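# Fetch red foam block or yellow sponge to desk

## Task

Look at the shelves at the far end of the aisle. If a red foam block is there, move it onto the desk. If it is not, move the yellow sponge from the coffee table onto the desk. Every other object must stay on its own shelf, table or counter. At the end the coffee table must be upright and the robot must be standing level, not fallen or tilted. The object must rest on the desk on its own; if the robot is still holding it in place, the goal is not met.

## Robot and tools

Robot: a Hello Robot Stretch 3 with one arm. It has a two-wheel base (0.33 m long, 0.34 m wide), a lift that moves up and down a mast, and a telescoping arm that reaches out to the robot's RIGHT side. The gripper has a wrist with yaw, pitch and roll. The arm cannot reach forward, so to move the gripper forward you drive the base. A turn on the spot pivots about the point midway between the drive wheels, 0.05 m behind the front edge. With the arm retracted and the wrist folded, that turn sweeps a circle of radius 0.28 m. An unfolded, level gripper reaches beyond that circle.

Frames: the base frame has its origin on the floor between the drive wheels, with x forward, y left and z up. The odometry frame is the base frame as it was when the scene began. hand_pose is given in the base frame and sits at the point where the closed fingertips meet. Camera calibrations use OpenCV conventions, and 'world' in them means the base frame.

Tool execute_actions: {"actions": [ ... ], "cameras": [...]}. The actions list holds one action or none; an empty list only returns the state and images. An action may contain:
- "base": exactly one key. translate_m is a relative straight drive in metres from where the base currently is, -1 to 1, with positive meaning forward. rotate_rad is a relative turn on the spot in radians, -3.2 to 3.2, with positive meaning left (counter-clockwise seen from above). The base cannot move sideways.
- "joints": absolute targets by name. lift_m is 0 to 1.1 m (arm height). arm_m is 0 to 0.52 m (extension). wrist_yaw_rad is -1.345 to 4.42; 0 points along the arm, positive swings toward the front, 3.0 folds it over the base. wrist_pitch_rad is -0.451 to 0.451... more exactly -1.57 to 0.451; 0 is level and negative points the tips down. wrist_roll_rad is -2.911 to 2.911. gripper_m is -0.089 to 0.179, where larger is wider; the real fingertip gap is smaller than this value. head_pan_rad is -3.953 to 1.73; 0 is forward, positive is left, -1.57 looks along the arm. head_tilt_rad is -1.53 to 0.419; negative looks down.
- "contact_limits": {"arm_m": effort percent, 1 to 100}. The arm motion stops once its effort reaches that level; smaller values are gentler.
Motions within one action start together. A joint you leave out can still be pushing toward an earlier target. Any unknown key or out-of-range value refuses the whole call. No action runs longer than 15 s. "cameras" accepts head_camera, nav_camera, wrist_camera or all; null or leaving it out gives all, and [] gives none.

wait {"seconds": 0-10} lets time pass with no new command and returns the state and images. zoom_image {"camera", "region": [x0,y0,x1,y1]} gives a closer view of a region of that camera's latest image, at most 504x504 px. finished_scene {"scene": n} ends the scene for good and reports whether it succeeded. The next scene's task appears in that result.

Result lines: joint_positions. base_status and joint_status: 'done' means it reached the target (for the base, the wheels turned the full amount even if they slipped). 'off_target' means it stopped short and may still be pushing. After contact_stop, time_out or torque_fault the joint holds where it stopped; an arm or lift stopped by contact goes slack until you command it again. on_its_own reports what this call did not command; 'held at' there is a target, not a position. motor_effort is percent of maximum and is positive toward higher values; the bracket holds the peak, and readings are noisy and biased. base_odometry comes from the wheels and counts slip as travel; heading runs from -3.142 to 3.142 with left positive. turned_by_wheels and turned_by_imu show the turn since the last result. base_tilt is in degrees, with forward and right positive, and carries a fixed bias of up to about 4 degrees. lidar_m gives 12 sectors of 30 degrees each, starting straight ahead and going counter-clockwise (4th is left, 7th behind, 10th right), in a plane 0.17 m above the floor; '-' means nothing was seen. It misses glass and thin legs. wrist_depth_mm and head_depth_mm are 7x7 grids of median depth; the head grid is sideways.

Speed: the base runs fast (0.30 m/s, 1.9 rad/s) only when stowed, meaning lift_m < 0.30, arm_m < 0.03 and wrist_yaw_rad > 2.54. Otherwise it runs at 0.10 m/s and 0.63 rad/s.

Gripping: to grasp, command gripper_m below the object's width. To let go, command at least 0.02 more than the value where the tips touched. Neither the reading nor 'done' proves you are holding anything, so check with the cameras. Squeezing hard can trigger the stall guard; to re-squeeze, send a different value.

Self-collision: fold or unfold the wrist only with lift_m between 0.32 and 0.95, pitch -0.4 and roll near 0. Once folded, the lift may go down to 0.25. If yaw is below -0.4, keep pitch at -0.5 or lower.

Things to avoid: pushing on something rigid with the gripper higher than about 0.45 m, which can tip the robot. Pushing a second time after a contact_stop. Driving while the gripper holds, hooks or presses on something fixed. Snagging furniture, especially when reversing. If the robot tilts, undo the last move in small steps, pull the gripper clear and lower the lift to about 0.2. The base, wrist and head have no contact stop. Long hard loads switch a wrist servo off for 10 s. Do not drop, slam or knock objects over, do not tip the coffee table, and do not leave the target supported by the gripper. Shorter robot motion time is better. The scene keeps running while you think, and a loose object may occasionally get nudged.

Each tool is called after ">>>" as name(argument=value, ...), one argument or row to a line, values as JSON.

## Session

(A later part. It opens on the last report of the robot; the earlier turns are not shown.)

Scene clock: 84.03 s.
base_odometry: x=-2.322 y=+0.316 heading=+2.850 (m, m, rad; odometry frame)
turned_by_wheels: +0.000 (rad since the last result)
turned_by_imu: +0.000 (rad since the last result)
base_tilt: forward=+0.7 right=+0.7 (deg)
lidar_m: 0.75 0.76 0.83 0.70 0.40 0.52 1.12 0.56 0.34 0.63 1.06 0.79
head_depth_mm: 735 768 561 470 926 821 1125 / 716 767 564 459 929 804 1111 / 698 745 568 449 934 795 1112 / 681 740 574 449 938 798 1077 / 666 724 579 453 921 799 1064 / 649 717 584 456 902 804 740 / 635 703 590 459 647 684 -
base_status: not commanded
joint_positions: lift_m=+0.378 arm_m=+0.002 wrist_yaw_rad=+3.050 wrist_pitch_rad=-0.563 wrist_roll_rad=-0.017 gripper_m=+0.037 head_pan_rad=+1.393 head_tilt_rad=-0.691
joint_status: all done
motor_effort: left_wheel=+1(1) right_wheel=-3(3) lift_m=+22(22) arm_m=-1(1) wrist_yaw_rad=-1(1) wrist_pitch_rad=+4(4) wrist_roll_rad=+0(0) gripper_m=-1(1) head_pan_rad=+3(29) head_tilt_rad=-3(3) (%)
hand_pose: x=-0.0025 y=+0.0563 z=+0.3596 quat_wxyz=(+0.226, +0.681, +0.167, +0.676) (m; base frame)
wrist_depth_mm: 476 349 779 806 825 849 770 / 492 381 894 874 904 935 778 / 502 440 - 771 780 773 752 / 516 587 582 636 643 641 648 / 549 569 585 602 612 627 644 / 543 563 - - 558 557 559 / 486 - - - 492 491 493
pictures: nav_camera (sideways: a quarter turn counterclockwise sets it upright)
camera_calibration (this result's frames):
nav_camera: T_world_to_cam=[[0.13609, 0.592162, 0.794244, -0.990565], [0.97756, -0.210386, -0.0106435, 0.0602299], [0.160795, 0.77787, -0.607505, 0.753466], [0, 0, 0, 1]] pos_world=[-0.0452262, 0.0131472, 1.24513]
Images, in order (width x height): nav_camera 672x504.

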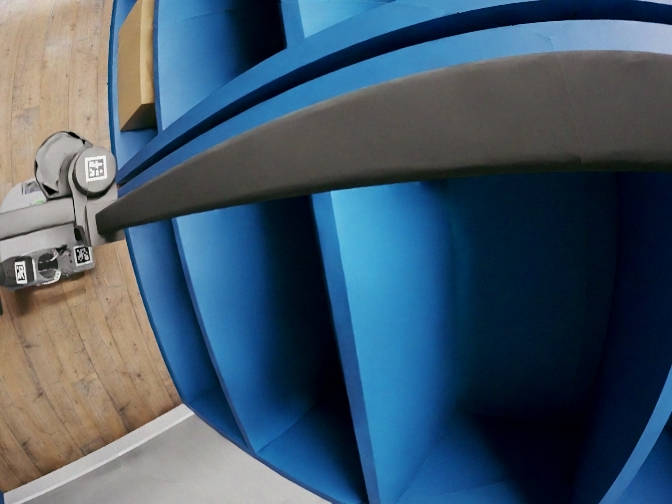

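>>> execute_actions(
  actions=[
    {"base":{"translate_m":0.2},"joints":{"head_pan_rad":-1.45,"head_tilt_rad":-0.3}},
  ],
  cameras=["head_camera"],
)

Scene clock: 90.03 s.
base_odometry: x=-2.514 y=+0.374 heading=+2.850 (m, m, rad; odometry frame)
turned_by_wheels: +0.000 (rad since the last result)
turned_by_imu: +0.000 (rad since the last result)
base_tilt: forward=+0.7 right=+0.7 (deg)
lidar_m: 0.55 0.56 0.66 0.80 0.51 0.48 1.32 0.48 0.53 1.06 0.83 0.58
head_depth_mm: 658 1038 1112 906 1260 1087 951 / 756 1047 1118 913 1283 1100 960 / 738 1056 1126 926 1290 1102 963 / 722 1065 1132 934 1292 1111 1298 / 705 1075 1144 875 1314 1109 1296 / 698 1077 1152 951 1322 1124 1303 / 807 1091 1149 965 1229 1112 1108
base_status: done
joint_positions: lift_m=+0.378 arm_m=+0.002 wrist_yaw_rad=+3.050 wrist_pitch_rad=-0.563 wrist_roll_rad=-0.017 gripper_m=+0.037 head_pan_rad=-1.443 head_tilt_rad=-0.310
joint_status: all done
motor_effort: left_wheel=+1(6) right_wheel=-3(3) lift_m=+22(23) arm_m=+0(0) wrist_yaw_rad=-2(1) wrist_pitch_rad=+4(4) wrist_roll_rad=+0(0) gripper_m=+1(0) head_pan_rad=-2(30) head_tilt_rad=+4(18) (%)
hand_pose: x=-0.0025 y=+0.0563 z=+0.3596 quat_wxyz=(+0.226, +0.681, +0.167, +0.676) (m; base frame)
wrist_depth_mm: 454 662 808 814 845 802 554 / 448 649 887 887 912 798 553 / 456 699 - 775 775 746 563 / 494 611 628 644 638 647 599 / 563 577 593 605 618 636 618 / 552 568 - - 557 559 556 / 485 - - - 486 491 491
pictures: head_camera (sideways: a quarter turn clockwise sets it upright)
camera_calibration (this result's frames):
head_camera: T_world_to_cam=[[-0.0291018, 0.325593, -0.945062, 1.25342], [0.988291, 0.151042, 0.021604, -0.0272457], [0.149778, -0.933368, -0.326176, 0.381917], [0, 0, 0, 1]] pos_world=[0.0062007, -0.0475205, 1.30972]
Images, in order (width x height): head_camera 896x504.

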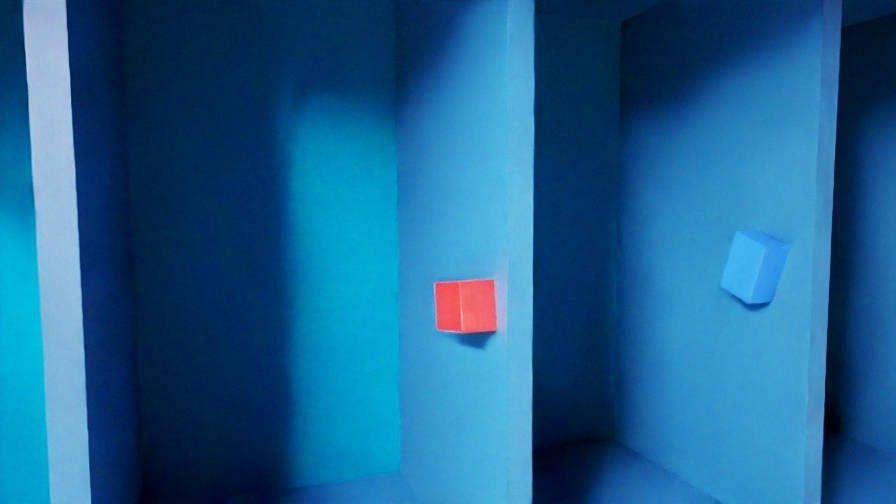

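>>> execute_actions(
  actions=[
    {"base":{"translate_m":0.2},"joints":{"lift_m":0.93,"wrist_pitch_rad":-0.4}},
  ],
  cameras=[],
)

>>> execute_actions(
  actions=[
    {"joints":{"wrist_yaw_rad":1.3,"head_tilt_rad":-0.5}},
  ],
  cameras=[],
)

>>> execute_actions(
  actions=[
    {"joints":{"wrist_pitch_rad":0,"gripper_m":0.15}},
  ],
  cameras=["nav_camera"],
)

Scene clock: 103.77 s.
base_odometry: x=-2.705 y=+0.431 heading=+2.850 (m, m, rad; odometry frame)
turned_by_wheels: +0.000 (rad since the last result)
turned_by_imu: +0.000 (rad since the last result)
base_tilt: forward=+0.7 right=+0.7 (deg)
lidar_m: 0.35 0.36 0.47 0.81 0.81 0.64 1.19 0.65 0.80 1.16 0.53 0.37
head_depth_mm: 658 1025 1097 908 1258 1093 951 / 643 1037 1100 910 1268 1099 928 / 739 1042 1113 922 1282 1100 960 / 721 1055 1121 933 1292 1110 964 / 705 1058 1131 943 1293 1116 970 / 692 1013 1004 884 998 996 941 / 671 738 736 746 784 831 858
base_status: done
joint_positions: lift_m=+0.930 arm_m=+0.002 wrist_yaw_rad=+3.050 wrist_pitch_rad=-0.418 wrist_roll_rad=-0.017 gripper_m=+0.037 head_pan_rad=-1.443 head_tilt_rad=-0.310
joint_status: all done
motor_effort: left_wheel=+1(5) right_wheel=-3(4) lift_m=+30(34) arm_m=+0(1) wrist_yaw_rad=-2(1) wrist_pitch_rad=+5(7) wrist_roll_rad=+0(0) gripper_m=+0(1) head_pan_rad=-2(3) head_tilt_rad=+3(3) (%)
hand_pose: x=-0.0006 y=+0.0768 z=+0.9424 quat_wxyz=(+0.178, +0.691, +0.117, +0.690) (m; base frame)
wrist_depth_mm: 416 421 443 451 470 418 383 / 668 840 866 861 755 451 389 / 732 900 946 953 850 499 391 / 731 911 967 987 865 537 391 / 708 773 - 782 727 564 397 / 633 646 - 678 665 578 397 / 681 977 - - - 546 401
pictures: none
No camera images: the call's "cameras" was empty. Leave "cameras" out to get every camera's image.

Scene clock: 105.63 s.
base_odometry: x=-2.705 y=+0.431 heading=+2.850 (m, m, rad; odometry frame)
turned_by_wheels: +0.000 (rad since the last result)
turned_by_imu: +0.000 (rad since the last result)
base_tilt: forward=+0.8 right=+0.7 (deg)
lidar_m: 0.35 0.36 0.46 0.81 0.82 0.64 1.19 0.65 0.80 1.15 0.53 0.37
head_depth_mm: 954 1047 878 1287 1126 987 - / 963 1053 883 1287 1131 991 - / 969 1060 900 1299 1137 1348 1248 / 972 1066 912 1314 1146 1396 1248 / 982 1075 921 1310 1151 1373 - / 960 1011 881 1017 1015 1043 - / 743 740 740 792 867 873 854
base_status: not commanded
joint_positions: lift_m=+0.930 arm_m=+0.002 wrist_yaw_rad=+1.303 wrist_pitch_rad=-0.418 wrist_roll_rad=-0.017 gripper_m=+0.037 head_pan_rad=-1.443 head_tilt_rad=-0.493
joint_status: all done
motor_effort: left_wheel=+1(2) right_wheel=-3(3) lift_m=+30(29) arm_m=+0(0) wrist_yaw_rad=-1(2) wrist_pitch_rad=+5(5) wrist_roll_rad=+0(0) gripper_m=-1(0) head_pan_rad=-1(2) head_tilt_rad=-2(12) (%)
hand_pose: x=+0.1949 y=-0.2063 z=+0.9424 quat_wxyz=(+0.643, +0.533, -0.455, +0.307) (m; base frame)
wrist_depth_mm: 222 235 252 270 291 315 346 / 240 254 274 295 321 351 389 / 259 275 298 323 354 394 443 / 282 300 329 360 399 446 483 / 308 332 357 407 459 516 538 / 339 368 390 464 536 617 600 / 376 408 471 532 632 707 587
pictures: none
No camera images: the call's "cameras" was empty. Leave "cameras" out to get every camera's image.

Scene clock: 107.23 s.
base_odometry: x=-2.705 y=+0.431 heading=+2.850 (m, m, rad; odometry frame)
turned_by_wheels: +0.000 (rad since the last result)
turned_by_imu: +0.000 (rad since the last result)
base_tilt: forward=+0.8 right=+0.9 (deg)
lidar_m: 0.35 0.36 0.47 0.81 0.81 0.64 1.19 0.65 0.80 1.15 0.53 0.37
head_depth_mm: 954 1041 880 1274 1130 985 - / 962 1051 889 1291 1130 994 - / 964 1058 899 1296 1141 1349 1256 / 972 1066 910 1317 1143 1392 1287 / 984 1073 924 1311 1151 994 - / 962 1015 880 1015 1020 1012 - / 740 740 739 792 872 872 831
base_status: not commanded
joint_positions: lift_m=+0.930 arm_m=+0.002 wrist_yaw_rad=+1.303 wrist_pitch_rad=-0.022 wrist_roll_rad=-0.017 gripper_m=+0.150 head_pan_rad=-1.443 head_tilt_rad=-0.493
joint_status: all done
motor_effort: left_wheel=+1(1) right_wheel=-3(3) lift_m=+30(30) arm_m=-1(0) wrist_yaw_rad=-2(2) wrist_pitch_rad=+6(6) wrist_roll_rad=+0(0) gripper_m=+1(81) head_pan_rad=-2(3) head_tilt_rad=-3(2) (%)
hand_pose: x=+0.2251 y=-0.2145 z=+1.0387 quat_wxyz=(+0.572, +0.431, -0.552, +0.426) (m; base frame)
wrist_depth_mm: 229 243 259 281 305 332 367 / 235 250 267 289 315 345 381 / 242 257 276 299 326 359 396 / 249 263 285 307 339 373 418 / 255 266 294 320 351 383 439 / 259 - 302 333 365 - 454 / 275 289 316 346 382 427 458
pictures: nav_camera (sideways: a quarter turn counterclockwise sets it upright)
camera_calibration (this result's frames):
nav_camera: T_world_to_cam=[[0.0270952, -0.439081, 0.898039, -1.12525], [-0.995196, -0.0963998, -0.0171065, 0.0806814], [0.0940819, -0.893261, -0.439584, 0.535393], [0, 0, 0, 1]] pos_world=[0.0604118, -0.0080517, 1.24725]
Images, in order (width x height): nav_camera 672x504.

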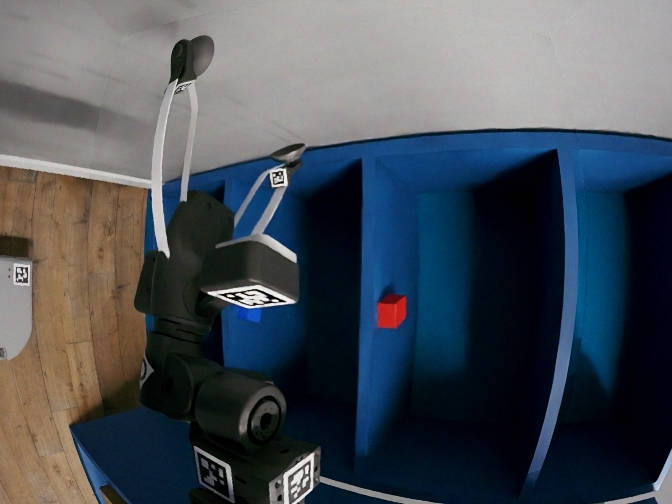

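>>> execute_actions(
  actions=[
    {"joints":{"wrist_yaw_rad":0,"lift_m":0.95}},
  ],
  cameras=["nav_camera","wrist_camera"],
)

Scene clock: 112.83 s.
base_odometry: x=-2.705 y=+0.431 heading=+2.850 (m, m, rad; odometry frame)
turned_by_wheels: +0.000 (rad since the last result)
turned_by_imu: +0.000 (rad since the last result)
base_tilt: forward=+0.8 right=+0.7 (deg)
lidar_m: 0.35 0.36 0.47 0.81 0.81 0.64 1.19 0.65 0.80 1.15 0.53 0.37
head_depth_mm: 956 1041 878 1285 1184 - - / 963 1052 885 1282 - - - / 965 1055 901 1304 1145 1354 1223 / 974 1065 910 1297 1129 1391 1244 / 981 1071 917 1304 1157 1362 1253 / 963 1010 884 1014 1019 1041 1165 / 738 740 741 796 870 874 878
base_status: not commanded
joint_positions: lift_m=+0.950 arm_m=+0.002 wrist_yaw_rad=+0.003 wrist_pitch_rad=-0.020 wrist_roll_rad=-0.017 gripper_m=+0.150 head_pan_rad=-1.443 head_tilt_rad=-0.493
joint_status: all done
motor_effort: left_wheel=+1(1) right_wheel=-3(3) lift_m=+29(31) arm_m=-1(1) wrist_yaw_rad=-1(1) wrist_pitch_rad=+6(7) wrist_roll_rad=+0(0) gripper_m=+0(0) head_pan_rad=-2(2) head_tilt_rad=-2(2) (%)
hand_pose: x=-0.0208 y=-0.4024 z=+1.0591 quat_wxyz=(+0.713, +0.008, -0.701, -0.007) (m; base frame)
wrist_depth_mm: 438 614 887 888 882 847 592 / 451 623 895 917 915 888 594 / 455 627 925 940 931 876 590 / 471 551 664 596 749 765 584 / 481 485 980 997 - 501 518 / 485 - - - - - 575 / 517 646 908 925 935 847 546
pictures: nav_camera (sideways: a quarter turn counterclockwise sets it upright), wrist_camera
camera_calibration (this result's frames):
nav_camera: T_world_to_cam=[[0.0270992, -0.439112, 0.898024, -1.12523], [-0.995196, -0.0963993, -0.0171055, 0.08068], [0.0940801, -0.893246, -0.439615, 0.535433], [0, 0, 0, 1]] pos_world=[0.0604116, -0.00804982, 1.24725]
wrist_camera: T_world_to_cam=[[-0.99732, -0.0556451, 0.0475118, -0.0897663], [-0.0579034, 0.203243, -0.977415, 1.14779], [0.044732, -0.977546, -0.20592, -0.011305], [0, 0, 0, 1]] pos_world=[-0.0225592, -0.249325, 1.1238]
Images, in order (width x height): nav_camera 672x504, wrist_camera 644x364.

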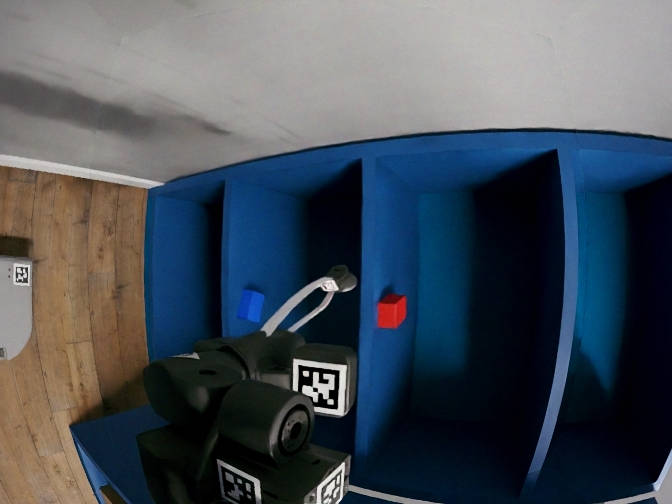

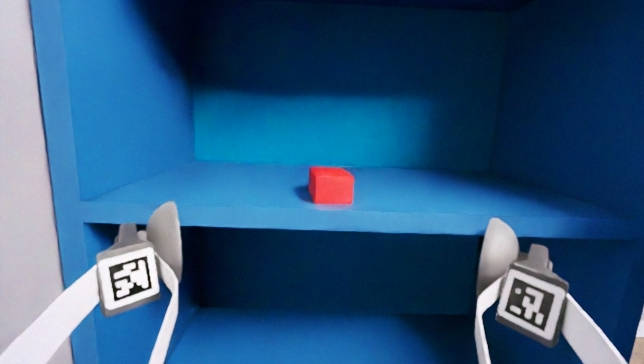

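>>> execute_actions(
  actions=[
    {"joints":{"arm_m":0.3,"lift_m":0.91}},
  ],
  cameras=["wrist_camera"],
)

Scene clock: 118.33 s.
base_odometry: x=-2.705 y=+0.431 heading=+2.850 (m, m, rad; odometry frame)
turned_by_wheels: +0.000 (rad since the last result)
turned_by_imu: +0.000 (rad since the last result)
base_tilt: forward=+0.7 right=+0.8 (deg)
lidar_m: 0.35 0.36 0.47 0.81 0.81 0.64 1.19 0.65 0.80 1.15 0.53 0.37
head_depth_mm: 954 1039 942 - 1107 1338 1211 / 960 1051 958 - 1099 1349 1216 / 966 1057 960 1324 1134 1345 1239 / 968 1062 910 1317 1146 1395 1245 / 983 1075 921 1303 1153 1357 1250 / 961 1013 881 1015 1018 1045 1163 / 741 738 739 794 866 874 878
base_status: not commanded
joint_positions: lift_m=+0.910 arm_m=+0.300 wrist_yaw_rad=+0.001 wrist_pitch_rad=-0.020 wrist_roll_rad=-0.017 gripper_m=+0.150 head_pan_rad=-1.443 head_tilt_rad=-0.494
joint_status: all done
motor_effort: left_wheel=+1(1) right_wheel=-3(3) lift_m=+18(27) arm_m=+3(0) wrist_yaw_rad=+0(2) wrist_pitch_rad=+6(6) wrist_roll_rad=+0(0) gripper_m=-1(1) head_pan_rad=-1(2) head_tilt_rad=-1(2) (%)
hand_pose: x=-0.0211 y=-0.7004 z=+1.0197 quat_wxyz=(+0.713, +0.008, -0.701, -0.007) (m; base frame)
wrist_depth_mm: 441 578 588 581 591 593 562 / 445 595 605 605 606 611 565 / 451 612 618 621 634 633 557 / 406 431 455 244 506 545 510 / 241 271 257 209 271 310 291 / 182 - 182 184 186 - 196 / 502 583 705 188 188 668 190
pictures: wrist_camera
camera_calibration (this result's frames):
wrist_camera: T_world_to_cam=[[-0.997394, -0.0542779, 0.0475246, -0.10388], [-0.0576267, 0.203084, -0.977464, 1.16978], [0.0434032, -0.977656, -0.205683, -0.311042], [0, 0, 0, 1]] pos_world=[-0.0226988, -0.547295, 1.08438]
Images, in order (width x height): wrist_camera 644x364.

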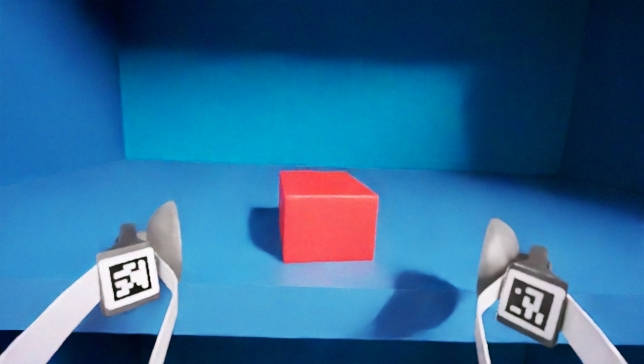

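>>> execute_actions(
  actions=[
    {"joints":{"arm_m":0.385,"lift_m":0.895}},
  ],
  cameras=["wrist_camera"],
)

>>> execute_actions(
  actions=[
    {"joints":{"gripper_m":0.03}},
  ],
  cameras=["wrist_camera"],
)

>>> execute_actions(
  actions=[
    {"joints":{"lift_m":0.93}},
  ],
  cameras=[],
)

>>> execute_actions(
  actions=[
    {"joints":{"arm_m":0}},
  ],
  cameras=["wrist_camera"],
)

Scene clock: 123.33 s.
base_odometry: x=-2.705 y=+0.431 heading=+2.850 (m, m, rad; odometry frame)
turned_by_wheels: +0.000 (rad since the last result)
turned_by_imu: +0.000 (rad since the last result)
base_tilt: forward=+0.7 right=+0.7 (deg)
lidar_m: 0.35 0.36 0.47 0.81 0.81 0.64 1.19 0.65 0.80 1.15 0.53 0.37
head_depth_mm: 957 1042 1011 1307 1128 1344 1214 / 960 1047 1031 - 1132 1340 1217 / 967 1056 968 1320 1134 1349 1228 / 977 1061 911 1307 1139 1394 1244 / 982 1072 919 1304 1151 1364 1252 / 960 1017 886 1017 1020 1045 1161 / 738 740 741 793 865 875 881
base_status: not commanded
joint_positions: lift_m=+0.895 arm_m=+0.385 wrist_yaw_rad=+0.001 wrist_pitch_rad=+0.000 wrist_roll_rad=-0.017 gripper_m=+0.150 head_pan_rad=-1.443 head_tilt_rad=-0.494
joint_status: all done
motor_effort: left_wheel=+1(2) right_wheel=-2(3) lift_m=+17(21) arm_m=+5(5) wrist_yaw_rad=+0(0) wrist_pitch_rad=+0(6) wrist_roll_rad=+0(3) gripper_m=-1(1) head_pan_rad=-2(3) head_tilt_rad=-3(1) (%)
hand_pose: x=-0.0212 y=-0.7858 z=+1.0099 quat_wxyz=(+0.713, +0.001, -0.701, +0.000) (m; base frame)
wrist_depth_mm: 449 503 506 506 514 517 516 / 453 524 519 529 523 528 527 / 456 536 534 537 545 545 542 / 390 408 428 199 495 535 498 / 221 247 213 119 211 284 269 / 163 140 149 121 149 - 177 / 112 119 120 122 126 122 131
pictures: wrist_camera
camera_calibration (this result's frames):
wrist_camera: T_world_to_cam=[[-0.997422, -0.0529108, 0.0484846, -0.108049], [-0.0574493, 0.183778, -0.981287, 1.16618], [0.0430103, -0.981543, -0.186344, -0.419142], [0, 0, 0, 1]] pos_world=[-0.0227472, -0.631441, 1.07149]
Images, in order (width x height): wrist_camera 644x364.

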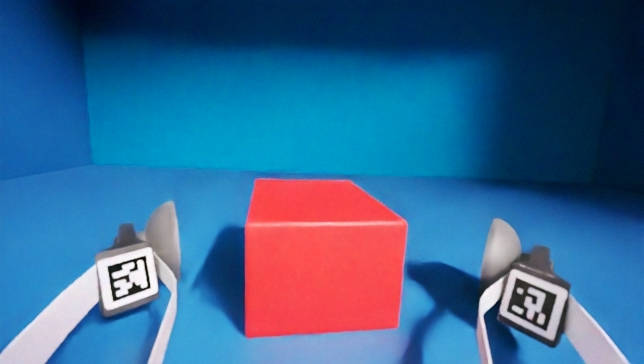

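Scene clock: 125.03 s.
base_odometry: x=-2.705 y=+0.431 heading=+2.850 (m, m, rad; odometry frame)
turned_by_wheels: +0.000 (rad since the last result)
turned_by_imu: +0.000 (rad since the last result)
base_tilt: forward=+0.6 right=+0.7 (deg)
lidar_m: 0.35 0.36 0.47 0.81 0.81 0.64 1.19 0.65 0.80 1.15 0.53 0.37
head_depth_mm: 955 1043 1011 1309 1125 1335 1214 / 960 1049 1029 - 1130 1349 1222 / 967 1058 964 1311 1133 1351 1229 / 972 1065 910 1307 1144 1388 1248 / 980 1070 918 1308 1149 1366 1254 / 960 1013 882 1016 1016 1045 1162 / 740 740 741 792 868 876 877
base_status: not commanded
joint_positions: lift_m=+0.895 arm_m=+0.385 wrist_yaw_rad=-0.005 wrist_pitch_rad=+0.000 wrist_roll_rad=-0.018 gripper_m=+0.031 head_pan_rad=-1.443 head_tilt_rad=-0.494
joint_status: all done
motor_effort: left_wheel=+0(1) right_wheel=+1(1) lift_m=+16(16) arm_m=+3(5) wrist_yaw_rad=+5(5) wrist_pitch_rad=+0(0) wrist_roll_rad=+0(0) gripper_m=-16(90) head_pan_rad=-3(2) head_tilt_rad=-2(2) (%)
hand_pose: x=-0.0227 y=-0.7859 z=+1.0101 quat_wxyz=(+0.714, -0.002, -0.700, -0.002) (m; base frame)
wrist_depth_mm: 453 507 507 511 512 516 517 / 456 513 526 521 528 527 523 / 461 530 531 540 546 543 541 / 392 409 428 200 499 541 494 / 219 226 241 119 126 261 272 / 153 156 140 121 127 173 175 / 117 119 120 121 126 128 130
pictures: wrist_camera
camera_calibration (this result's frames):
wrist_camera: T_world_to_cam=[[-0.997679, -0.0471032, 0.0491696, -0.105679], [-0.0570213, 0.183297, -0.981402, 1.16608], [0.0372146, -0.981928, -0.185558, -0.420416], [0, 0, 0, 1]] pos_world=[-0.0232968, -0.631534, 1.07157]
Images, in order (width x height): wrist_camera 644x364.

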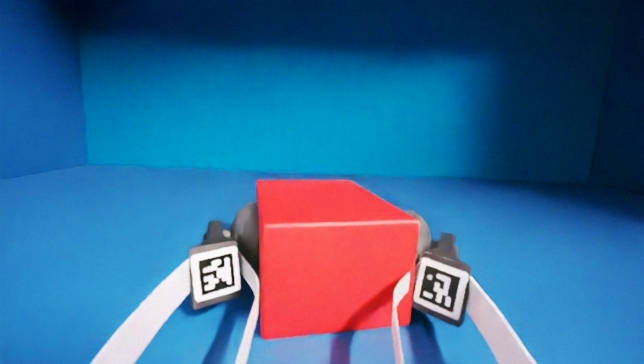

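Scene clock: 126.17 s.
base_odometry: x=-2.705 y=+0.431 heading=+2.850 (m, m, rad; odometry frame)
turned_by_wheels: +0.000 (rad since the last result)
turned_by_imu: +0.000 (rad since the last result)
base_tilt: forward=+0.7 right=+0.6 (deg)
lidar_m: 0.35 0.36 0.47 0.81 0.81 0.64 1.19 0.65 0.80 1.15 0.53 0.37
head_depth_mm: 955 1045 1094 1306 1126 1337 1214 / 959 1049 - 1315 1130 1340 1220 / 967 1052 900 1307 1145 1342 1232 / 972 1066 905 1307 1139 1388 1243 / 977 1069 920 1313 1158 1362 1252 / 958 1012 884 1016 1021 1042 1156 / 740 740 740 792 864 869 875
base_status: not commanded
joint_positions: lift_m=+0.930 arm_m=+0.385 wrist_yaw_rad=-0.003 wrist_pitch_rad=-0.020 wrist_roll_rad=-0.018 gripper_m=+0.031 head_pan_rad=-1.443 head_tilt_rad=-0.494
joint_status: all done
motor_effort: left_wheel=+1(1) right_wheel=-2(1) lift_m=+30(34) arm_m=+3(3) wrist_yaw_rad=+2(4) wrist_pitch_rad=+6(6) wrist_roll_rad=+0(0) gripper_m=-16(16) head_pan_rad=-2(1) head_tilt_rad=-2(3) (%)
hand_pose: x=-0.0221 y=-0.7854 z=+1.0393 quat_wxyz=(+0.714, +0.006, -0.700, -0.008) (m; base frame)
wrist_depth_mm: 454 500 506 512 507 510 510 / 454 515 524 521 523 531 533 / 457 530 536 539 534 543 543 / 433 518 538 202 552 560 524 / 293 301 307 119 126 342 356 / 207 217 192 121 127 233 236 / 160 163 164 153 164 174 177
pictures: none
No camera images: the call's "cameras" was empty. Leave "cameras" out to get every camera's image.

Scene clock: 130.20 s.
base_odometry: x=-2.705 y=+0.431 heading=+2.850 (m, m, rad; odometry frame)
turned_by_wheels: +0.000 (rad since the last result)
turned_by_imu: +0.000 (rad since the last result)
base_tilt: forward=+0.7 right=+0.7 (deg)
lidar_m: 0.35 0.36 0.47 0.81 0.81 0.64 1.19 0.65 0.80 1.16 0.53 0.37
head_depth_mm: 956 1040 877 1281 1103 1353 - / 961 1051 888 721 386 - - / 968 1056 897 1263 1035 1178 1226 / 972 1063 910 1317 1145 1392 1249 / 979 1075 920 1307 1150 1355 1249 / 957 1014 880 1014 1018 1046 1159 / 740 739 740 793 862 873 875
base_status: not commanded
joint_positions: lift_m=+0.930 arm_m=+0.002 wrist_yaw_rad=-0.001 wrist_pitch_rad=-0.021 wrist_roll_rad=-0.018 gripper_m=+0.031 head_pan_rad=-1.443 head_tilt_rad=-0.494
joint_status: all done
joint sent to its limit — the command would take arm_m past its lower limit, so that joint was sent only as far as its limit.
motor_effort: left_wheel=+1(1) right_wheel=-2(2) lift_m=+30(30) arm_m=-4(4) wrist_yaw_rad=+2(2) wrist_pitch_rad=+6(6) wrist_roll_rad=+0(0) gripper_m=-15(17) head_pan_rad=-2(2) head_tilt_rad=-2(2) (%)
hand_pose: x=-0.0217 y=-0.4027 z=+1.0390 quat_wxyz=(+0.714, +0.007, -0.700, -0.008) (m; base frame)
wrist_depth_mm: 435 616 855 882 893 870 593 / 451 620 898 902 920 886 584 / 462 633 921 947 953 871 580 / 472 521 553 203 624 665 556 / 484 649 485 119 126 795 523 / 497 608 990 121 127 792 573 / 505 721 851 799 871 794 600
pictures: wrist_camera
camera_calibration (this result's frames):
wrist_camera: T_world_to_cam=[[-0.997495, -0.0519226, 0.0480426, -0.0888412], [-0.0576835, 0.203909, -0.977289, 1.12824], [0.0409471, -0.977612, -0.206393, -0.0152927], [0, 0, 0, 1]] pos_world=[-0.0229116, -0.249622, 1.10373]
Images, in order (width x height): wrist_camera 644x364.

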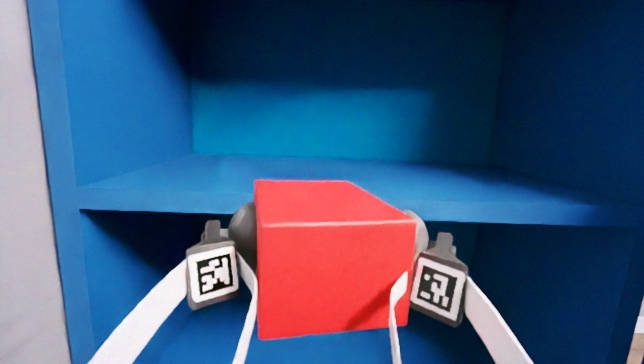

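>>> execute_actions(
  actions=[
    {"joints":{"wrist_yaw_rad":1.3}},
  ],
  cameras=[],
)

>>> execute_actions(
  actions=[
    {"joints":{"wrist_pitch_rad":-0.4}},
  ],
  cameras=[],
)

>>> execute_actions(
  actions=[
    {"joints":{"wrist_yaw_rad":3.0,"head_pan_rad":-3.1,"head_tilt_rad":-0.6}},
  ],
  cameras=[],
)

>>> execute_actions(
  actions=[
    {"joints":{"lift_m":0.28},"base":{"translate_m":-0.6}},
  ],
  cameras=["nav_camera","wrist_camera"],
)

Scene clock: 135.23 s.
base_odometry: x=-2.705 y=+0.431 heading=+2.850 (m, m, rad; odometry frame)
turned_by_wheels: +0.000 (rad since the last result)
turned_by_imu: +0.000 (rad since the last result)
base_tilt: forward=+0.7 right=+0.8 (deg)
lidar_m: 0.35 0.36 0.47 0.81 0.82 0.65 1.19 0.65 0.80 1.15 0.53 0.37
head_depth_mm: 955 1043 877 1278 1128 986 - / 963 1050 890 1286 1133 992 - / 967 1059 898 1301 1140 1345 1246 / 977 1063 908 1319 1146 1387 1293 / 977 1071 920 1307 1151 992 - / 959 1014 883 1013 1020 1011 - / 739 741 740 792 867 875 832
base_status: not commanded
joint_positions: lift_m=+0.930 arm_m=+0.002 wrist_yaw_rad=+1.297 wrist_pitch_rad=-0.021 wrist_roll_rad=-0.018 gripper_m=+0.031 head_pan_rad=-1.443 head_tilt_rad=-0.494
joint_status: all done
motor_effort: left_wheel=+2(1) right_wheel=-2(2) lift_m=+31(30) arm_m=-4(4) wrist_yaw_rad=+3(3) wrist_pitch_rad=+6(6) wrist_roll_rad=+0(0) gripper_m=-15(15) head_pan_rad=-2(3) head_tilt_rad=-2(2) (%)
hand_pose: x=+0.2248 y=-0.2160 z=+1.0390 quat_wxyz=(+0.573, +0.429, -0.553, +0.425) (m; base frame)
wrist_depth_mm: 228 241 261 281 305 334 369 / 234 249 268 289 316 346 386 / 240 256 276 299 328 362 403 / 248 263 281 202 339 376 421 / 255 271 283 118 126 394 442 / 263 277 305 121 127 416 457 / 271 294 311 338 383 433 467
pictures: none
No camera images: the call's "cameras" was empty. Leave "cameras" out to get every camera's image.

Scene clock: 136.23 s.
base_odometry: x=-2.705 y=+0.431 heading=+2.850 (m, m, rad; odometry frame)
turned_by_wheels: +0.000 (rad since the last result)
turned_by_imu: +0.000 (rad since the last result)
base_tilt: forward=+0.8 right=+0.7 (deg)
lidar_m: 0.35 0.36 0.47 0.81 0.81 0.64 1.19 0.65 0.80 1.15 0.53 0.37
head_depth_mm: 955 1045 877 1282 1123 988 - / 964 1049 886 1294 1132 988 - / 968 1060 898 1302 1138 1352 1253 / 978 1065 910 1317 1144 1394 1255 / 983 1072 919 1310 1152 1378 - / 960 1012 882 1012 1016 1042 - / 739 740 737 793 868 872 336
base_status: not commanded
joint_positions: lift_m=+0.930 arm_m=+0.002 wrist_yaw_rad=+1.297 wrist_pitch_rad=-0.416 wrist_roll_rad=-0.018 gripper_m=+0.031 head_pan_rad=-1.443 head_tilt_rad=-0.494
joint_status: all done
motor_effort: left_wheel=+1(1) right_wheel=-2(2) lift_m=+30(30) arm_m=-4(4) wrist_yaw_rad=+3(3) wrist_pitch_rad=+5(6) wrist_roll_rad=+0(0) gripper_m=-16(17) head_pan_rad=-1(2) head_tilt_rad=-2(1) (%)
hand_pose: x=+0.1949 y=-0.2077 z=+0.9428 quat_wxyz=(+0.644, +0.532, -0.457, +0.306) (m; base frame)
wrist_depth_mm: 222 236 251 271 293 318 347 / 240 253 274 295 323 354 393 / 259 275 298 322 358 395 444 / 281 300 323 201 398 449 492 / 305 330 340 119 126 523 537 / 338 363 415 121 127 626 605 / 373 421 457 521 629 713 586
pictures: none
No camera images: the call's "cameras" was empty. Leave "cameras" out to get every camera's image.

Scene clock: 138.07 s.
base_odometry: x=-2.705 y=+0.431 heading=+2.850 (m, m, rad; odometry frame)
turned_by_wheels: +0.000 (rad since the last result)
turned_by_imu: +0.000 (rad since the last result)
base_tilt: forward=+0.7 right=+0.7 (deg)
lidar_m: 0.35 0.36 0.47 0.81 0.81 0.64 1.19 0.65 0.80 1.15 0.53 0.37
head_depth_mm: 1124 1214 1561 1405 - - - / 3926 3936 2730 1747 - - - / 3899 - 3030 2335 - 1445 - / 3874 - 3075 2218 1752 1483 - / 3891 - 3054 2151 1722 1494 - / 1315 1363 1494 1217 1261 1339 - / 1260 1151 860 891 829 930 -
base_status: not commanded
joint_positions: lift_m=+0.930 arm_m=+0.002 wrist_yaw_rad=+2.997 wrist_pitch_rad=-0.416 wrist_roll_rad=-0.018 gripper_m=+0.031 head_pan_rad=-3.093 head_tilt_rad=-0.592
joint_status: all done
motor_effort: left_wheel=+1(1) right_wheel=-2(2) lift_m=+30(30) arm_m=-4(4) wrist_yaw_rad=+2(4) wrist_pitch_rad=+5(5) wrist_roll_rad=+0(0) gripper_m=-17(16) head_pan_rad=-2(33) head_tilt_rad=-3(9) (%)
hand_pose: x=+0.0110 y=+0.0753 z=+0.9427 quat_wxyz=(+0.195, +0.694, +0.098, +0.686) (m; base frame)
wrist_depth_mm: 419 - 442 457 471 417 360 / 726 801 848 883 661 458 363 / 801 863 934 969 750 490 369 / 784 928 970 202 757 518 374 / 738 772 - 119 126 534 377 / 651 659 - 121 127 513 380 / 672 - - 1000 837 520 383
pictures: none
No camera images: the call's "cameras" was empty. Leave "cameras" out to get every camera's image.

Scene clock: 145.53 s.
base_odometry: x=-2.130 y=+0.259 heading=+2.850 (m, m, rad; odometry frame)
turned_by_wheels: +0.000 (rad since the last result)
turned_by_imu: +0.002 (rad since the last result)
base_tilt: forward=+0.8 right=+0.7 (deg)
lidar_m: 0.95 0.95 0.81 0.32 0.41 0.45 3.27 0.47 0.41 0.29 1.22 1.00
head_depth_mm: 3415 3625 2686 1095 1111 1350 1148 / 3402 3652 2978 2185 1733 1400 1224 / 3383 3802 2994 2224 1743 1443 1233 / 3371 3715 3067 2231 1756 1451 1237 / 3319 3776 3096 2258 1777 1453 1239 / 3325 3789 3103 2257 1314 1350 1171 / 3361 3600 943 1036 1042 861 916
base_status: done
joint_positions: lift_m=+0.280 arm_m=+0.002 wrist_yaw_rad=+2.999 wrist_pitch_rad=-0.418 wrist_roll_rad=-0.018 gripper_m=+0.031 head_pan_rad=-3.093 head_tilt_rad=-0.594
joint_status: all done
motor_effort: left_wheel=+1(9) right_wheel=-2(11) lift_m=+18(27) arm_m=-4(4) wrist_yaw_rad=+2(3) wrist_pitch_rad=+5(5) wrist_roll_rad=+0(0) gripper_m=-16(16) head_pan_rad=-2(2) head_tilt_rad=-2(3) (%)
hand_pose: x=+0.0107 y=+0.0752 z=+0.2929 quat_wxyz=(+0.195, +0.694, +0.099, +0.686) (m; base frame)
wrist_depth_mm: 388 - 336 378 793 838 866 / 347 358 369 816 873 907 908 / 373 387 559 724 822 819 828 / 412 426 420 201 615 624 628 / 448 468 - 119 126 565 589 / 470 488 - 121 127 515 519 / - - - 123 426 446 444
pictures: nav_camera (sideways: a quarter turn counterclockwise sets it upright), wrist_camera
camera_calibration (this result's frames):
nav_camera: T_world_to_cam=[[-0.527512, 0.00351773, 0.84954, -1.05861], [-0.015712, 0.99978, -0.013896, 0.0705248], [-0.849402, -0.0206783, -0.527341, 0.655335], [0, 0, 0, 1]] pos_world=[-0.000678613, -0.0532342, 1.2459]
wrist_camera: T_world_to_cam=[[0.996851, -0.0756359, 0.0238288, -0.00832858], [-0.023477, -0.568496, -0.822351, 0.315876], [0.0757458, 0.819202, -0.568482, 0.267165], [0, 0, 0, 1]] pos_world=[-0.00451844, -0.0399172, 0.411838]
Images, in order (width x height): nav_camera 672x504, wrist_camera 644x364.

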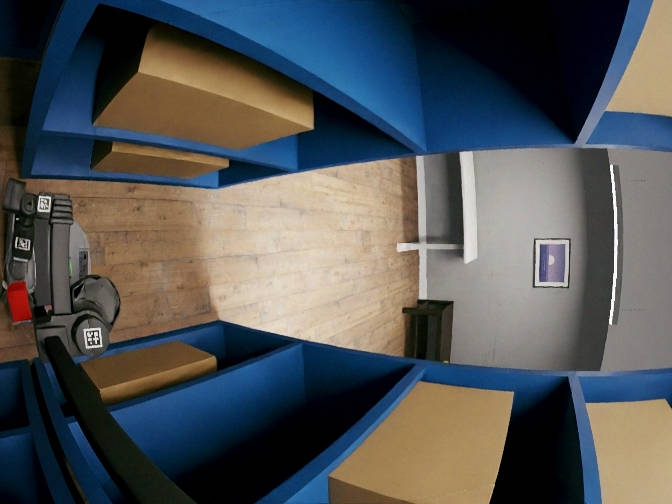

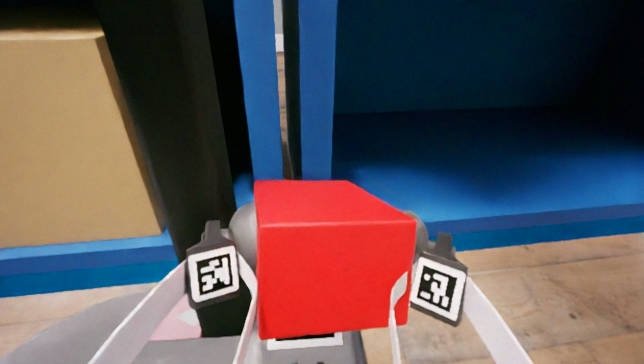

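>>> execute_actions(
  actions=[
    {"base":{"rotate_rad":0.07}},
  ],
  cameras=[],
)

>>> execute_actions(
  actions=[
    {"base":{"translate_m":-0.6}},
  ],
  cameras=["nav_camera"],
)

Scene clock: 148.77 s.
base_odometry: x=-2.130 y=+0.259 heading=+2.920 (m, m, rad; odometry frame)
turned_by_wheels: +0.070 (rad since the last result)
turned_by_imu: +0.071 (rad since the last result)
base_tilt: forward=+0.6 right=+0.7 (deg)
lidar_m: 0.94 0.96 0.80 0.32 0.42 0.49 3.27 0.43 0.41 0.29 1.24 0.98
head_depth_mm: 3344 3520 2966 2169 1281 1349 1195 / 3289 3726 3002 2192 1731 1441 1225 / 3328 3688 3044 2208 1737 1441 1227 / 3332 3764 3062 2216 1753 1446 1235 / 3352 3732 3086 2237 1766 1421 1241 / 3353 3839 2817 1112 1115 1106 1104 / 768 833 808 1069 793 799 783
base_status: done
joint_positions: lift_m=+0.280 arm_m=+0.002 wrist_yaw_rad=+2.999 wrist_pitch_rad=-0.418 wrist_roll_rad=-0.018 gripper_m=+0.031 head_pan_rad=-3.093 head_tilt_rad=-0.594
joint_status: not commanded
motor_effort: left_wheel=+0(6) right_wheel=+1(7) lift_m=+18(18) arm_m=-3(3) wrist_yaw_rad=+2(2) wrist_pitch_rad=+5(5) wrist_roll_rad=+0(0) gripper_m=-16(16) head_pan_rad=-2(2) head_tilt_rad=-2(2) (%)
hand_pose: x=+0.0107 y=+0.0752 z=+0.2929 quat_wxyz=(+0.195, +0.694, +0.099, +0.686) (m; base frame)
wrist_depth_mm: 385 - 740 341 777 798 819 / 358 366 801 370 854 876 896 / 392 402 751 405 831 829 856 / 433 445 598 203 618 623 633 / 469 483 - 119 126 544 553 / 491 501 - 121 127 518 520 / - - - 123 428 444 441
pictures: none
No camera images: the call's "cameras" was empty. Leave "cameras" out to get every camera's image.

Scene clock: 152.33 s.
base_odometry: x=-1.545 y=+0.127 heading=+2.920 (m, m, rad; odometry frame)
turned_by_wheels: +0.000 (rad since the last result)
turned_by_imu: +0.002 (rad since the last result)
base_tilt: forward=+0.7 right=+0.8 (deg)
lidar_m: 1.53 0.48 0.36 0.34 0.42 2.71 2.76 0.40 0.31 0.30 0.31 0.43
head_depth_mm: 2796 3014 2832 2183 1741 1428 1222 / 2804 3130 2970 2188 1745 1440 1228 / 2827 2875 2953 2222 1752 1439 1228 / 2823 3165 3043 2238 1752 1444 1242 / 2854 3220 3055 2241 1763 1457 1242 / 2884 3235 3150 2262 1777 1465 1245 / 2911 2936 3043 2297 1786 1468 1250
base_status: done
joint_positions: lift_m=+0.280 arm_m=+0.002 wrist_yaw_rad=+2.999 wrist_pitch_rad=-0.418 wrist_roll_rad=-0.018 gripper_m=+0.031 head_pan_rad=-3.093 head_tilt_rad=-0.594
joint_status: not commanded
motor_effort: left_wheel=-1(8) right_wheel=+1(7) lift_m=+18(18) arm_m=-3(4) wrist_yaw_rad=+2(2) wrist_pitch_rad=+5(5) wrist_roll_rad=+0(0) gripper_m=-17(16) head_pan_rad=-2(2) head_tilt_rad=-2(2) (%)
hand_pose: x=+0.0107 y=+0.0752 z=+0.2929 quat_wxyz=(+0.195, +0.694, +0.099, +0.686) (m; base frame)
wrist_depth_mm: 380 - 753 419 429 447 539 / 379 471 820 388 398 403 416 / 398 486 794 428 437 447 476 / 556 516 592 202 488 495 575 / 573 493 - 119 126 543 555 / 494 509 - 121 127 513 519 / - - - 123 427 442 444
pictures: nav_camera (sideways: a quarter turn counterclockwise sets it upright)
camera_calibration (this result's frames):
nav_camera: T_world_to_cam=[[-0.527533, 0.00352403, 0.849528, -1.05859], [-0.0156979, 0.99978, -0.0138952, 0.0705237], [-0.84939, -0.020666, -0.527361, 0.655362], [0, 0, 0, 1]] pos_world=[-0.000677992, -0.053234, 1.2459]
Images, in order (width x height): nav_camera 672x504.

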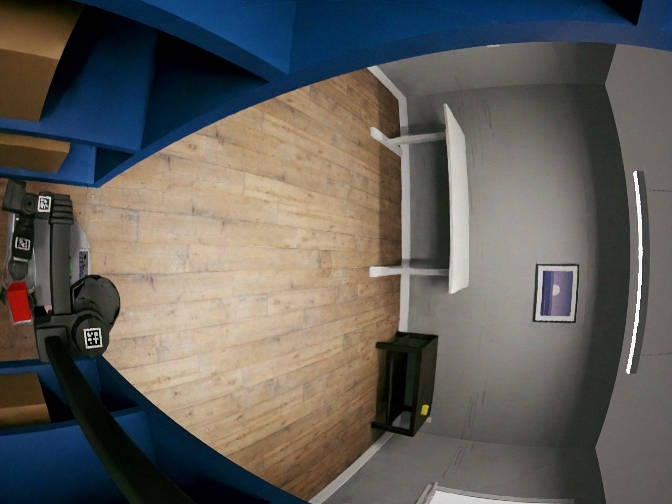

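>>> execute_actions(
  actions=[
    {"base":{"rotate_rad":-0.08}},
  ],
  cameras=[],
)

>>> execute_actions(
  actions=[
    {"base":{"translate_m":-1.0}},
  ],
  cameras=[],
)

>>> execute_actions(
  actions=[
    {"base":{"translate_m":-0.5},"joints":{"lift_m":0.9}},
  ],
  cameras=[],
)

>>> execute_actions(
  actions=[
    {"base":{"rotate_rad":-1.57},"joints":{"head_pan_rad":-1.57,"head_tilt_rad":-0.7}},
  ],
  cameras=["nav_camera"],
)

Scene clock: 156.80 s.
base_odometry: x=-1.545 y=+0.127 heading=+2.840 (m, m, rad; odometry frame)
turned_by_wheels: -0.080 (rad since the last result)
turned_by_imu: -0.080 (rad since the last result)
base_tilt: forward=+0.7 right=+0.7 (deg)
lidar_m: 1.54 0.53 0.36 0.34 0.42 0.43 2.71 2.82 0.32 0.30 0.31 0.40
head_depth_mm: 2851 3020 2895 2182 1719 1426 1220 / 2835 3133 2894 2197 1730 1430 1228 / 2828 3159 3007 2226 1746 1440 1226 / 2828 2862 2970 2248 1754 1454 1236 / 2820 3191 3097 2227 1769 1453 1243 / 2808 3100 3093 2268 1783 1461 1243 / 2794 3131 3142 2265 1795 1476 1251
base_status: done
joint_positions: lift_m=+0.280 arm_m=+0.002 wrist_yaw_rad=+2.999 wrist_pitch_rad=-0.418 wrist_roll_rad=-0.018 gripper_m=+0.031 head_pan_rad=-3.093 head_tilt_rad=-0.594
joint_status: not commanded
motor_effort: left_wheel=+2(6) right_wheel=-3(9) lift_m=+18(18) arm_m=-3(4) wrist_yaw_rad=+1(2) wrist_pitch_rad=+5(5) wrist_roll_rad=+0(0) gripper_m=-16(17) head_pan_rad=-1(1) head_tilt_rad=-3(3) (%)
hand_pose: x=+0.0107 y=+0.0752 z=+0.2929 quat_wxyz=(+0.195, +0.694, +0.099, +0.686) (m; base frame)
wrist_depth_mm: 418 - 723 417 429 451 529 / 410 546 787 394 407 430 533 / 406 562 758 431 453 476 562 / 410 547 500 202 501 536 588 / 456 487 - 119 126 570 593 / 480 489 - 121 127 517 518 / - - - 123 428 440 443
pictures: none
No camera images: the call's "cameras" was empty. Leave "cameras" out to get every camera's image.

Scene clock: 161.73 s.
base_odometry: x=-0.590 y=-0.170 heading=+2.840 (m, m, rad; odometry frame)
turned_by_wheels: +0.000 (rad since the last result)
turned_by_imu: +0.003 (rad since the last result)
base_tilt: forward=+0.7 right=+0.7 (deg)
lidar_m: 1.15 0.73 0.91 1.82 1.86 1.74 1.77 2.15 2.02 1.92 1.04 0.77
head_depth_mm: 1937 2166 2266 2063 1718 1430 1222 / 1930 2152 2429 2191 1743 1434 1228 / 1927 2144 2415 2211 1742 1444 1232 / 1943 2047 2372 2154 1752 1448 1234 / 1920 2048 2386 2246 1764 1450 1242 / 1924 2027 2405 2263 1779 1456 1245 / 1924 2035 2422 2277 1771 1477 1250
base_status: done
joint_positions: lift_m=+0.280 arm_m=+0.002 wrist_yaw_rad=+2.999 wrist_pitch_rad=-0.418 wrist_roll_rad=-0.018 gripper_m=+0.031 head_pan_rad=-3.093 head_tilt_rad=-0.594
joint_status: not commanded
motor_effort: left_wheel=+1(5) right_wheel=-2(11) lift_m=+18(18) arm_m=-4(4) wrist_yaw_rad=+1(1) wrist_pitch_rad=+5(5) wrist_roll_rad=+0(0) gripper_m=-16(15) head_pan_rad=-2(1) head_tilt_rad=-2(2) (%)
hand_pose: x=+0.0107 y=+0.0752 z=+0.2929 quat_wxyz=(+0.195, +0.694, +0.099, +0.686) (m; base frame)
wrist_depth_mm: - - - - - - 703 / - - - - - - 715 / 968 972 971 - - 969 716 / 746 744 730 202 774 776 708 / 591 596 - 119 126 613 622 / 496 518 - 121 127 516 518 / - - - 124 428 440 442
pictures: none
No camera images: the call's "cameras" was empty. Leave "cameras" out to get every camera's image.

Scene clock: 168.20 s.
base_odometry: x=-0.113 y=-0.319 heading=+2.840 (m, m, rad; odometry frame)
turned_by_wheels: +0.000 (rad since the last result)
turned_by_imu: +0.002 (rad since the last result)
base_tilt: forward=+0.8 right=+0.7 (deg)
lidar_m: 1.20 1.20 1.90 1.79 1.82 1.27 1.27 1.74 1.79 1.93 2.00 1.25
head_depth_mm: 1482 1642 1837 2005 - - - / 1479 1649 1874 2084 - - - / 1486 1640 1837 2046 - - - / 1478 1643 1332 1983 1712 1448 - / 1479 1636 1343 2081 1774 1453 - / 1476 1642 1356 2068 1782 1470 - / 1470 1627 1376 2068 1794 1474 -
base_status: done
joint_positions: lift_m=+0.900 arm_m=+0.002 wrist_yaw_rad=+2.999 wrist_pitch_rad=-0.418 wrist_roll_rad=-0.018 gripper_m=+0.031 head_pan_rad=-3.093 head_tilt_rad=-0.594
joint_status: all done
motor_effort: left_wheel=+1(9) right_wheel=-2(11) lift_m=+30(29) arm_m=-4(4) wrist_yaw_rad=+2(2) wrist_pitch_rad=+5(5) wrist_roll_rad=+0(0) gripper_m=-16(15) head_pan_rad=-2(1) head_tilt_rad=-2(2) (%)
hand_pose: x=+0.0107 y=+0.0751 z=+0.9123 quat_wxyz=(+0.195, +0.694, +0.099, +0.686) (m; base frame)
wrist_depth_mm: - - - - - - - / - - - - - - - / - - - - - - - / - - - 202 - - - / - - - 119 126 - - / - - - 121 127 - - / - - - - - - -
pictures: none
No camera images: the call's "cameras" was empty. Leave "cameras" out to get every camera's image.

Scene clock: 171.67 s.
base_odometry: x=-0.113 y=-0.319 heading=+1.270 (m, m, rad; odometry frame)
turned_by_wheels: -1.570 (rad since the last result)
turned_by_imu: -1.590 (rad since the last result)
base_tilt: forward=+0.8 right=+0.7 (deg)
lidar_m: 1.93 1.99 1.25 1.20 1.20 1.90 1.79 1.82 1.28 1.27 1.74 1.79
head_depth_mm: 1537 1736 1845 1808 1672 - 1136 / 1530 1733 1982 1947 1638 - 1155 / 1522 1717 1969 1954 1596 - - / 1494 1609 1196 1956 1604 - 1145 / 1489 1537 1162 1915 1620 - 1158 / 1474 1564 1164 2002 1623 1386 1193 / 1466 1564 1176 2016 1645 1387 1205
base_status: done
joint_positions: lift_m=+0.900 arm_m=+0.002 wrist_yaw_rad=+2.999 wrist_pitch_rad=-0.418 wrist_roll_rad=-0.018 gripper_m=+0.031 head_pan_rad=-1.577 head_tilt_rad=-0.691
joint_status: all done
motor_effort: left_wheel=+1(5) right_wheel=-3(7) lift_m=+30(30) arm_m=-4(4) wrist_yaw_rad=+1(1) wrist_pitch_rad=+5(5) wrist_roll_rad=+0(0) gripper_m=-16(17) head_pan_rad=+1(29) head_tilt_rad=-2(10) (%)
hand_pose: x=+0.0107 y=+0.0751 z=+0.9123 quat_wxyz=(+0.195, +0.694, +0.099, +0.686) (m; base frame)
wrist_depth_mm: - - - - - - - / - - - - - - - / - - - - - - - / - - - 202 - - - / - - - 119 126 - - / - - - 121 127 - - / - - - - - - -
pictures: nav_camera (sideways: a quarter turn counterclockwise sets it upright)
camera_calibration (this result's frames):
nav_camera: T_world_to_cam=[[-0.0328188, -0.606746, 0.794218, -0.989501], [-0.999138, 0.040113, -0.0106421, 0.0722859], [-0.0254014, -0.793883, -0.60754, 0.754647], [0, 0, 0, 1]] pos_world=[0.0589185, -0.00417367, 1.24513]
Images, in order (width x height): nav_camera 672x504.

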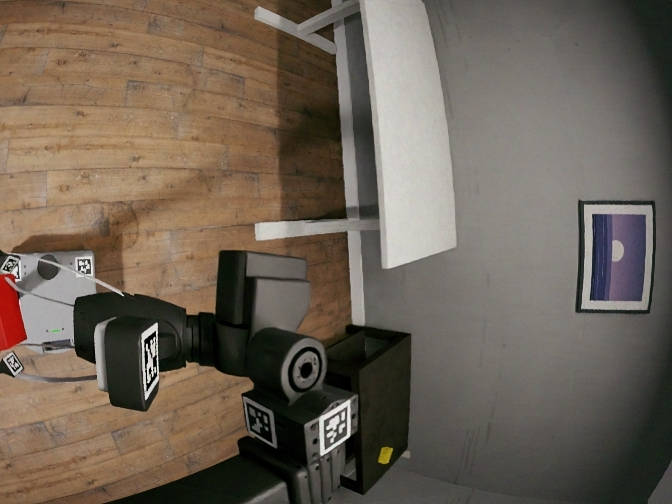

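>>> execute_actions(
  actions=[
    {"base":{"translate_m":0.55},"joints":{"wrist_yaw_rad":0}},
  ],
  cameras=[],
)

>>> execute_actions(
  actions=[
    {"joints":{"wrist_pitch_rad":0,"arm_m":0.5}},
  ],
  cameras=["nav_camera","wrist_camera"],
)

Scene clock: 182.03 s.
base_odometry: x=+0.050 y=+0.207 heading=+1.270 (m, m, rad; odometry frame)
turned_by_wheels: +0.000 (rad since the last result)
turned_by_imu: -0.001 (rad since the last result)
base_tilt: forward=+0.7 right=+0.7 (deg)
lidar_m: 1.39 1.44 1.88 1.22 1.45 1.61 2.33 2.29 1.33 1.67 1.42 1.48
head_depth_mm: 1505 1472 1164 1870 1673 - - / 1489 1489 1174 1890 1646 - - / 1480 1501 1137 1935 - - - / 1468 1520 1145 1966 1559 1338 1185 / 1454 1542 1158 1981 1616 1366 1188 / 1450 1546 1117 1998 1634 1383 1201 / 1437 1529 1121 2003 1639 1385 1201
base_status: done
joint_positions: lift_m=+0.900 arm_m=+0.002 wrist_yaw_rad=+0.002 wrist_pitch_rad=-0.418 wrist_roll_rad=-0.018 gripper_m=+0.031 head_pan_rad=-1.577 head_tilt_rad=-0.691
joint_status: all done
motor_effort: left_wheel=+2(6) right_wheel=-3(4) lift_m=+30(29) arm_m=-3(4) wrist_yaw_rad=-2(3) wrist_pitch_rad=+5(5) wrist_roll_rad=+0(0) gripper_m=-16(17) head_pan_rad=+3(3) head_tilt_rad=-3(2) (%)
hand_pose: x=-0.0210 y=-0.3713 z=+0.9123 quat_wxyz=(+0.698, +0.149, -0.685, -0.145) (m; base frame)
wrist_depth_mm: - - - - - - - / - - - - - - - / 772 776 788 790 809 828 - / - - - 203 - - - / - - - 119 126 - - / - - - 121 127 - - / - - - - - - -
pictures: none
No camera images: the call's "cameras" was empty. Leave "cameras" out to get every camera's image.

Scene clock: 186.87 s.
base_odometry: x=+0.050 y=+0.207 heading=+1.270 (m, m, rad; odometry frame)
turned_by_wheels: +0.000 (rad since the last result)
turned_by_imu: +0.000 (rad since the last result)
base_tilt: forward=+0.8 right=+0.7 (deg)
lidar_m: 1.39 1.44 1.87 1.22 1.44 1.61 2.33 2.29 1.33 1.67 1.42 1.48
head_depth_mm: 1496 1504 - 1721 1547 1341 1176 / 1484 - 1174 1889 1589 1352 1180 / 1465 - 1132 1948 1602 1360 1181 / 1464 1370 1138 1968 1617 1357 1186 / 1449 1523 1152 1977 1628 1373 1187 / 1442 1547 1122 1972 1628 1380 1201 / 1424 1532 1127 2009 1637 1384 1204
base_status: not commanded
joint_positions: lift_m=+0.900 arm_m=+0.500 wrist_yaw_rad=+0.001 wrist_pitch_rad=-0.025 wrist_roll_rad=-0.018 gripper_m=+0.031 head_pan_rad=-1.577 head_tilt_rad=-0.691
joint_status: all done
motor_effort: left_wheel=+2(1) right_wheel=-3(3) lift_m=+30(30) arm_m=+3(5) wrist_yaw_rad=+0(1) wrist_pitch_rad=+7(9) wrist_roll_rad=+0(0) gripper_m=-15(17) head_pan_rad=+2(3) head_tilt_rad=-2(3) (%)
hand_pose: x=-0.0211 y=-0.9002 z=+1.0080 quat_wxyz=(+0.714, +0.010, -0.700, -0.009) (m; base frame)
wrist_depth_mm: 883 887 894 900 902 895 915 / 914 917 913 928 938 926 942 / 947 950 941 958 966 976 977 / 977 959 970 203 993 - - / 922 958 989 119 126 - - / 654 692 609 121 127 733 - / 503 513 520 487 518 545 563
pictures: nav_camera (sideways: a quarter turn counterclockwise sets it upright), wrist_camera
camera_calibration (this result's frames):
nav_camera: T_world_to_cam=[[-0.0328183, -0.606815, 0.794165, -0.989432], [-0.999139, 0.0401124, -0.0106391, 0.0722821], [-0.0253999, -0.79383, -0.607609, 0.754737], [0, 0, 0, 1]] pos_world=[0.0589185, -0.00416866, 1.24513]
wrist_camera: T_world_to_cam=[[-0.99737, -0.0544627, 0.0478297, -0.114656], [-0.0581618, 0.207543, -0.976495, 1.20192], [0.0432559, -0.976709, -0.210164, -0.503487], [0, 0, 0, 1]] pos_world=[-0.0226695, -0.747454, 1.07334]
Images, in order (width x height): nav_camera 672x504, wrist_camera 644x364.

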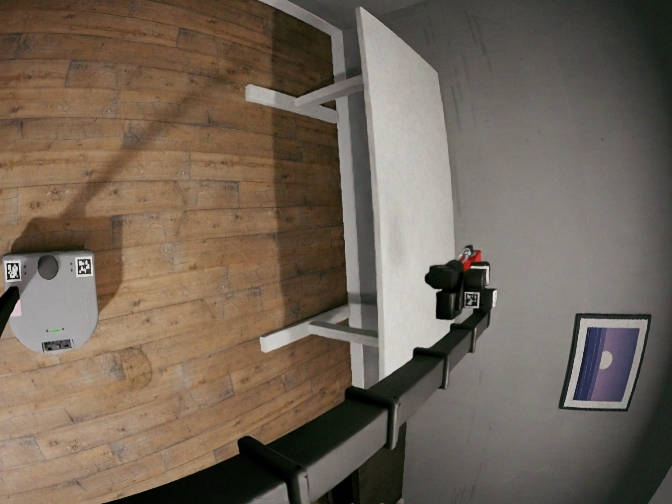

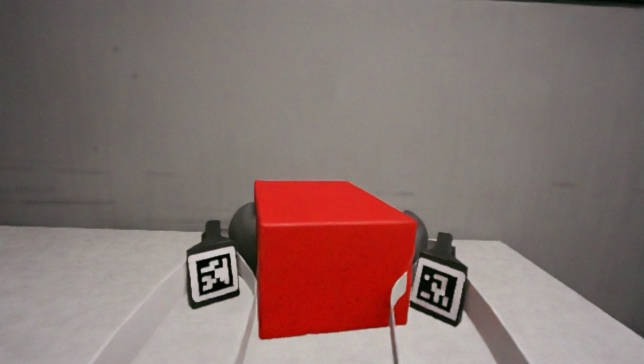

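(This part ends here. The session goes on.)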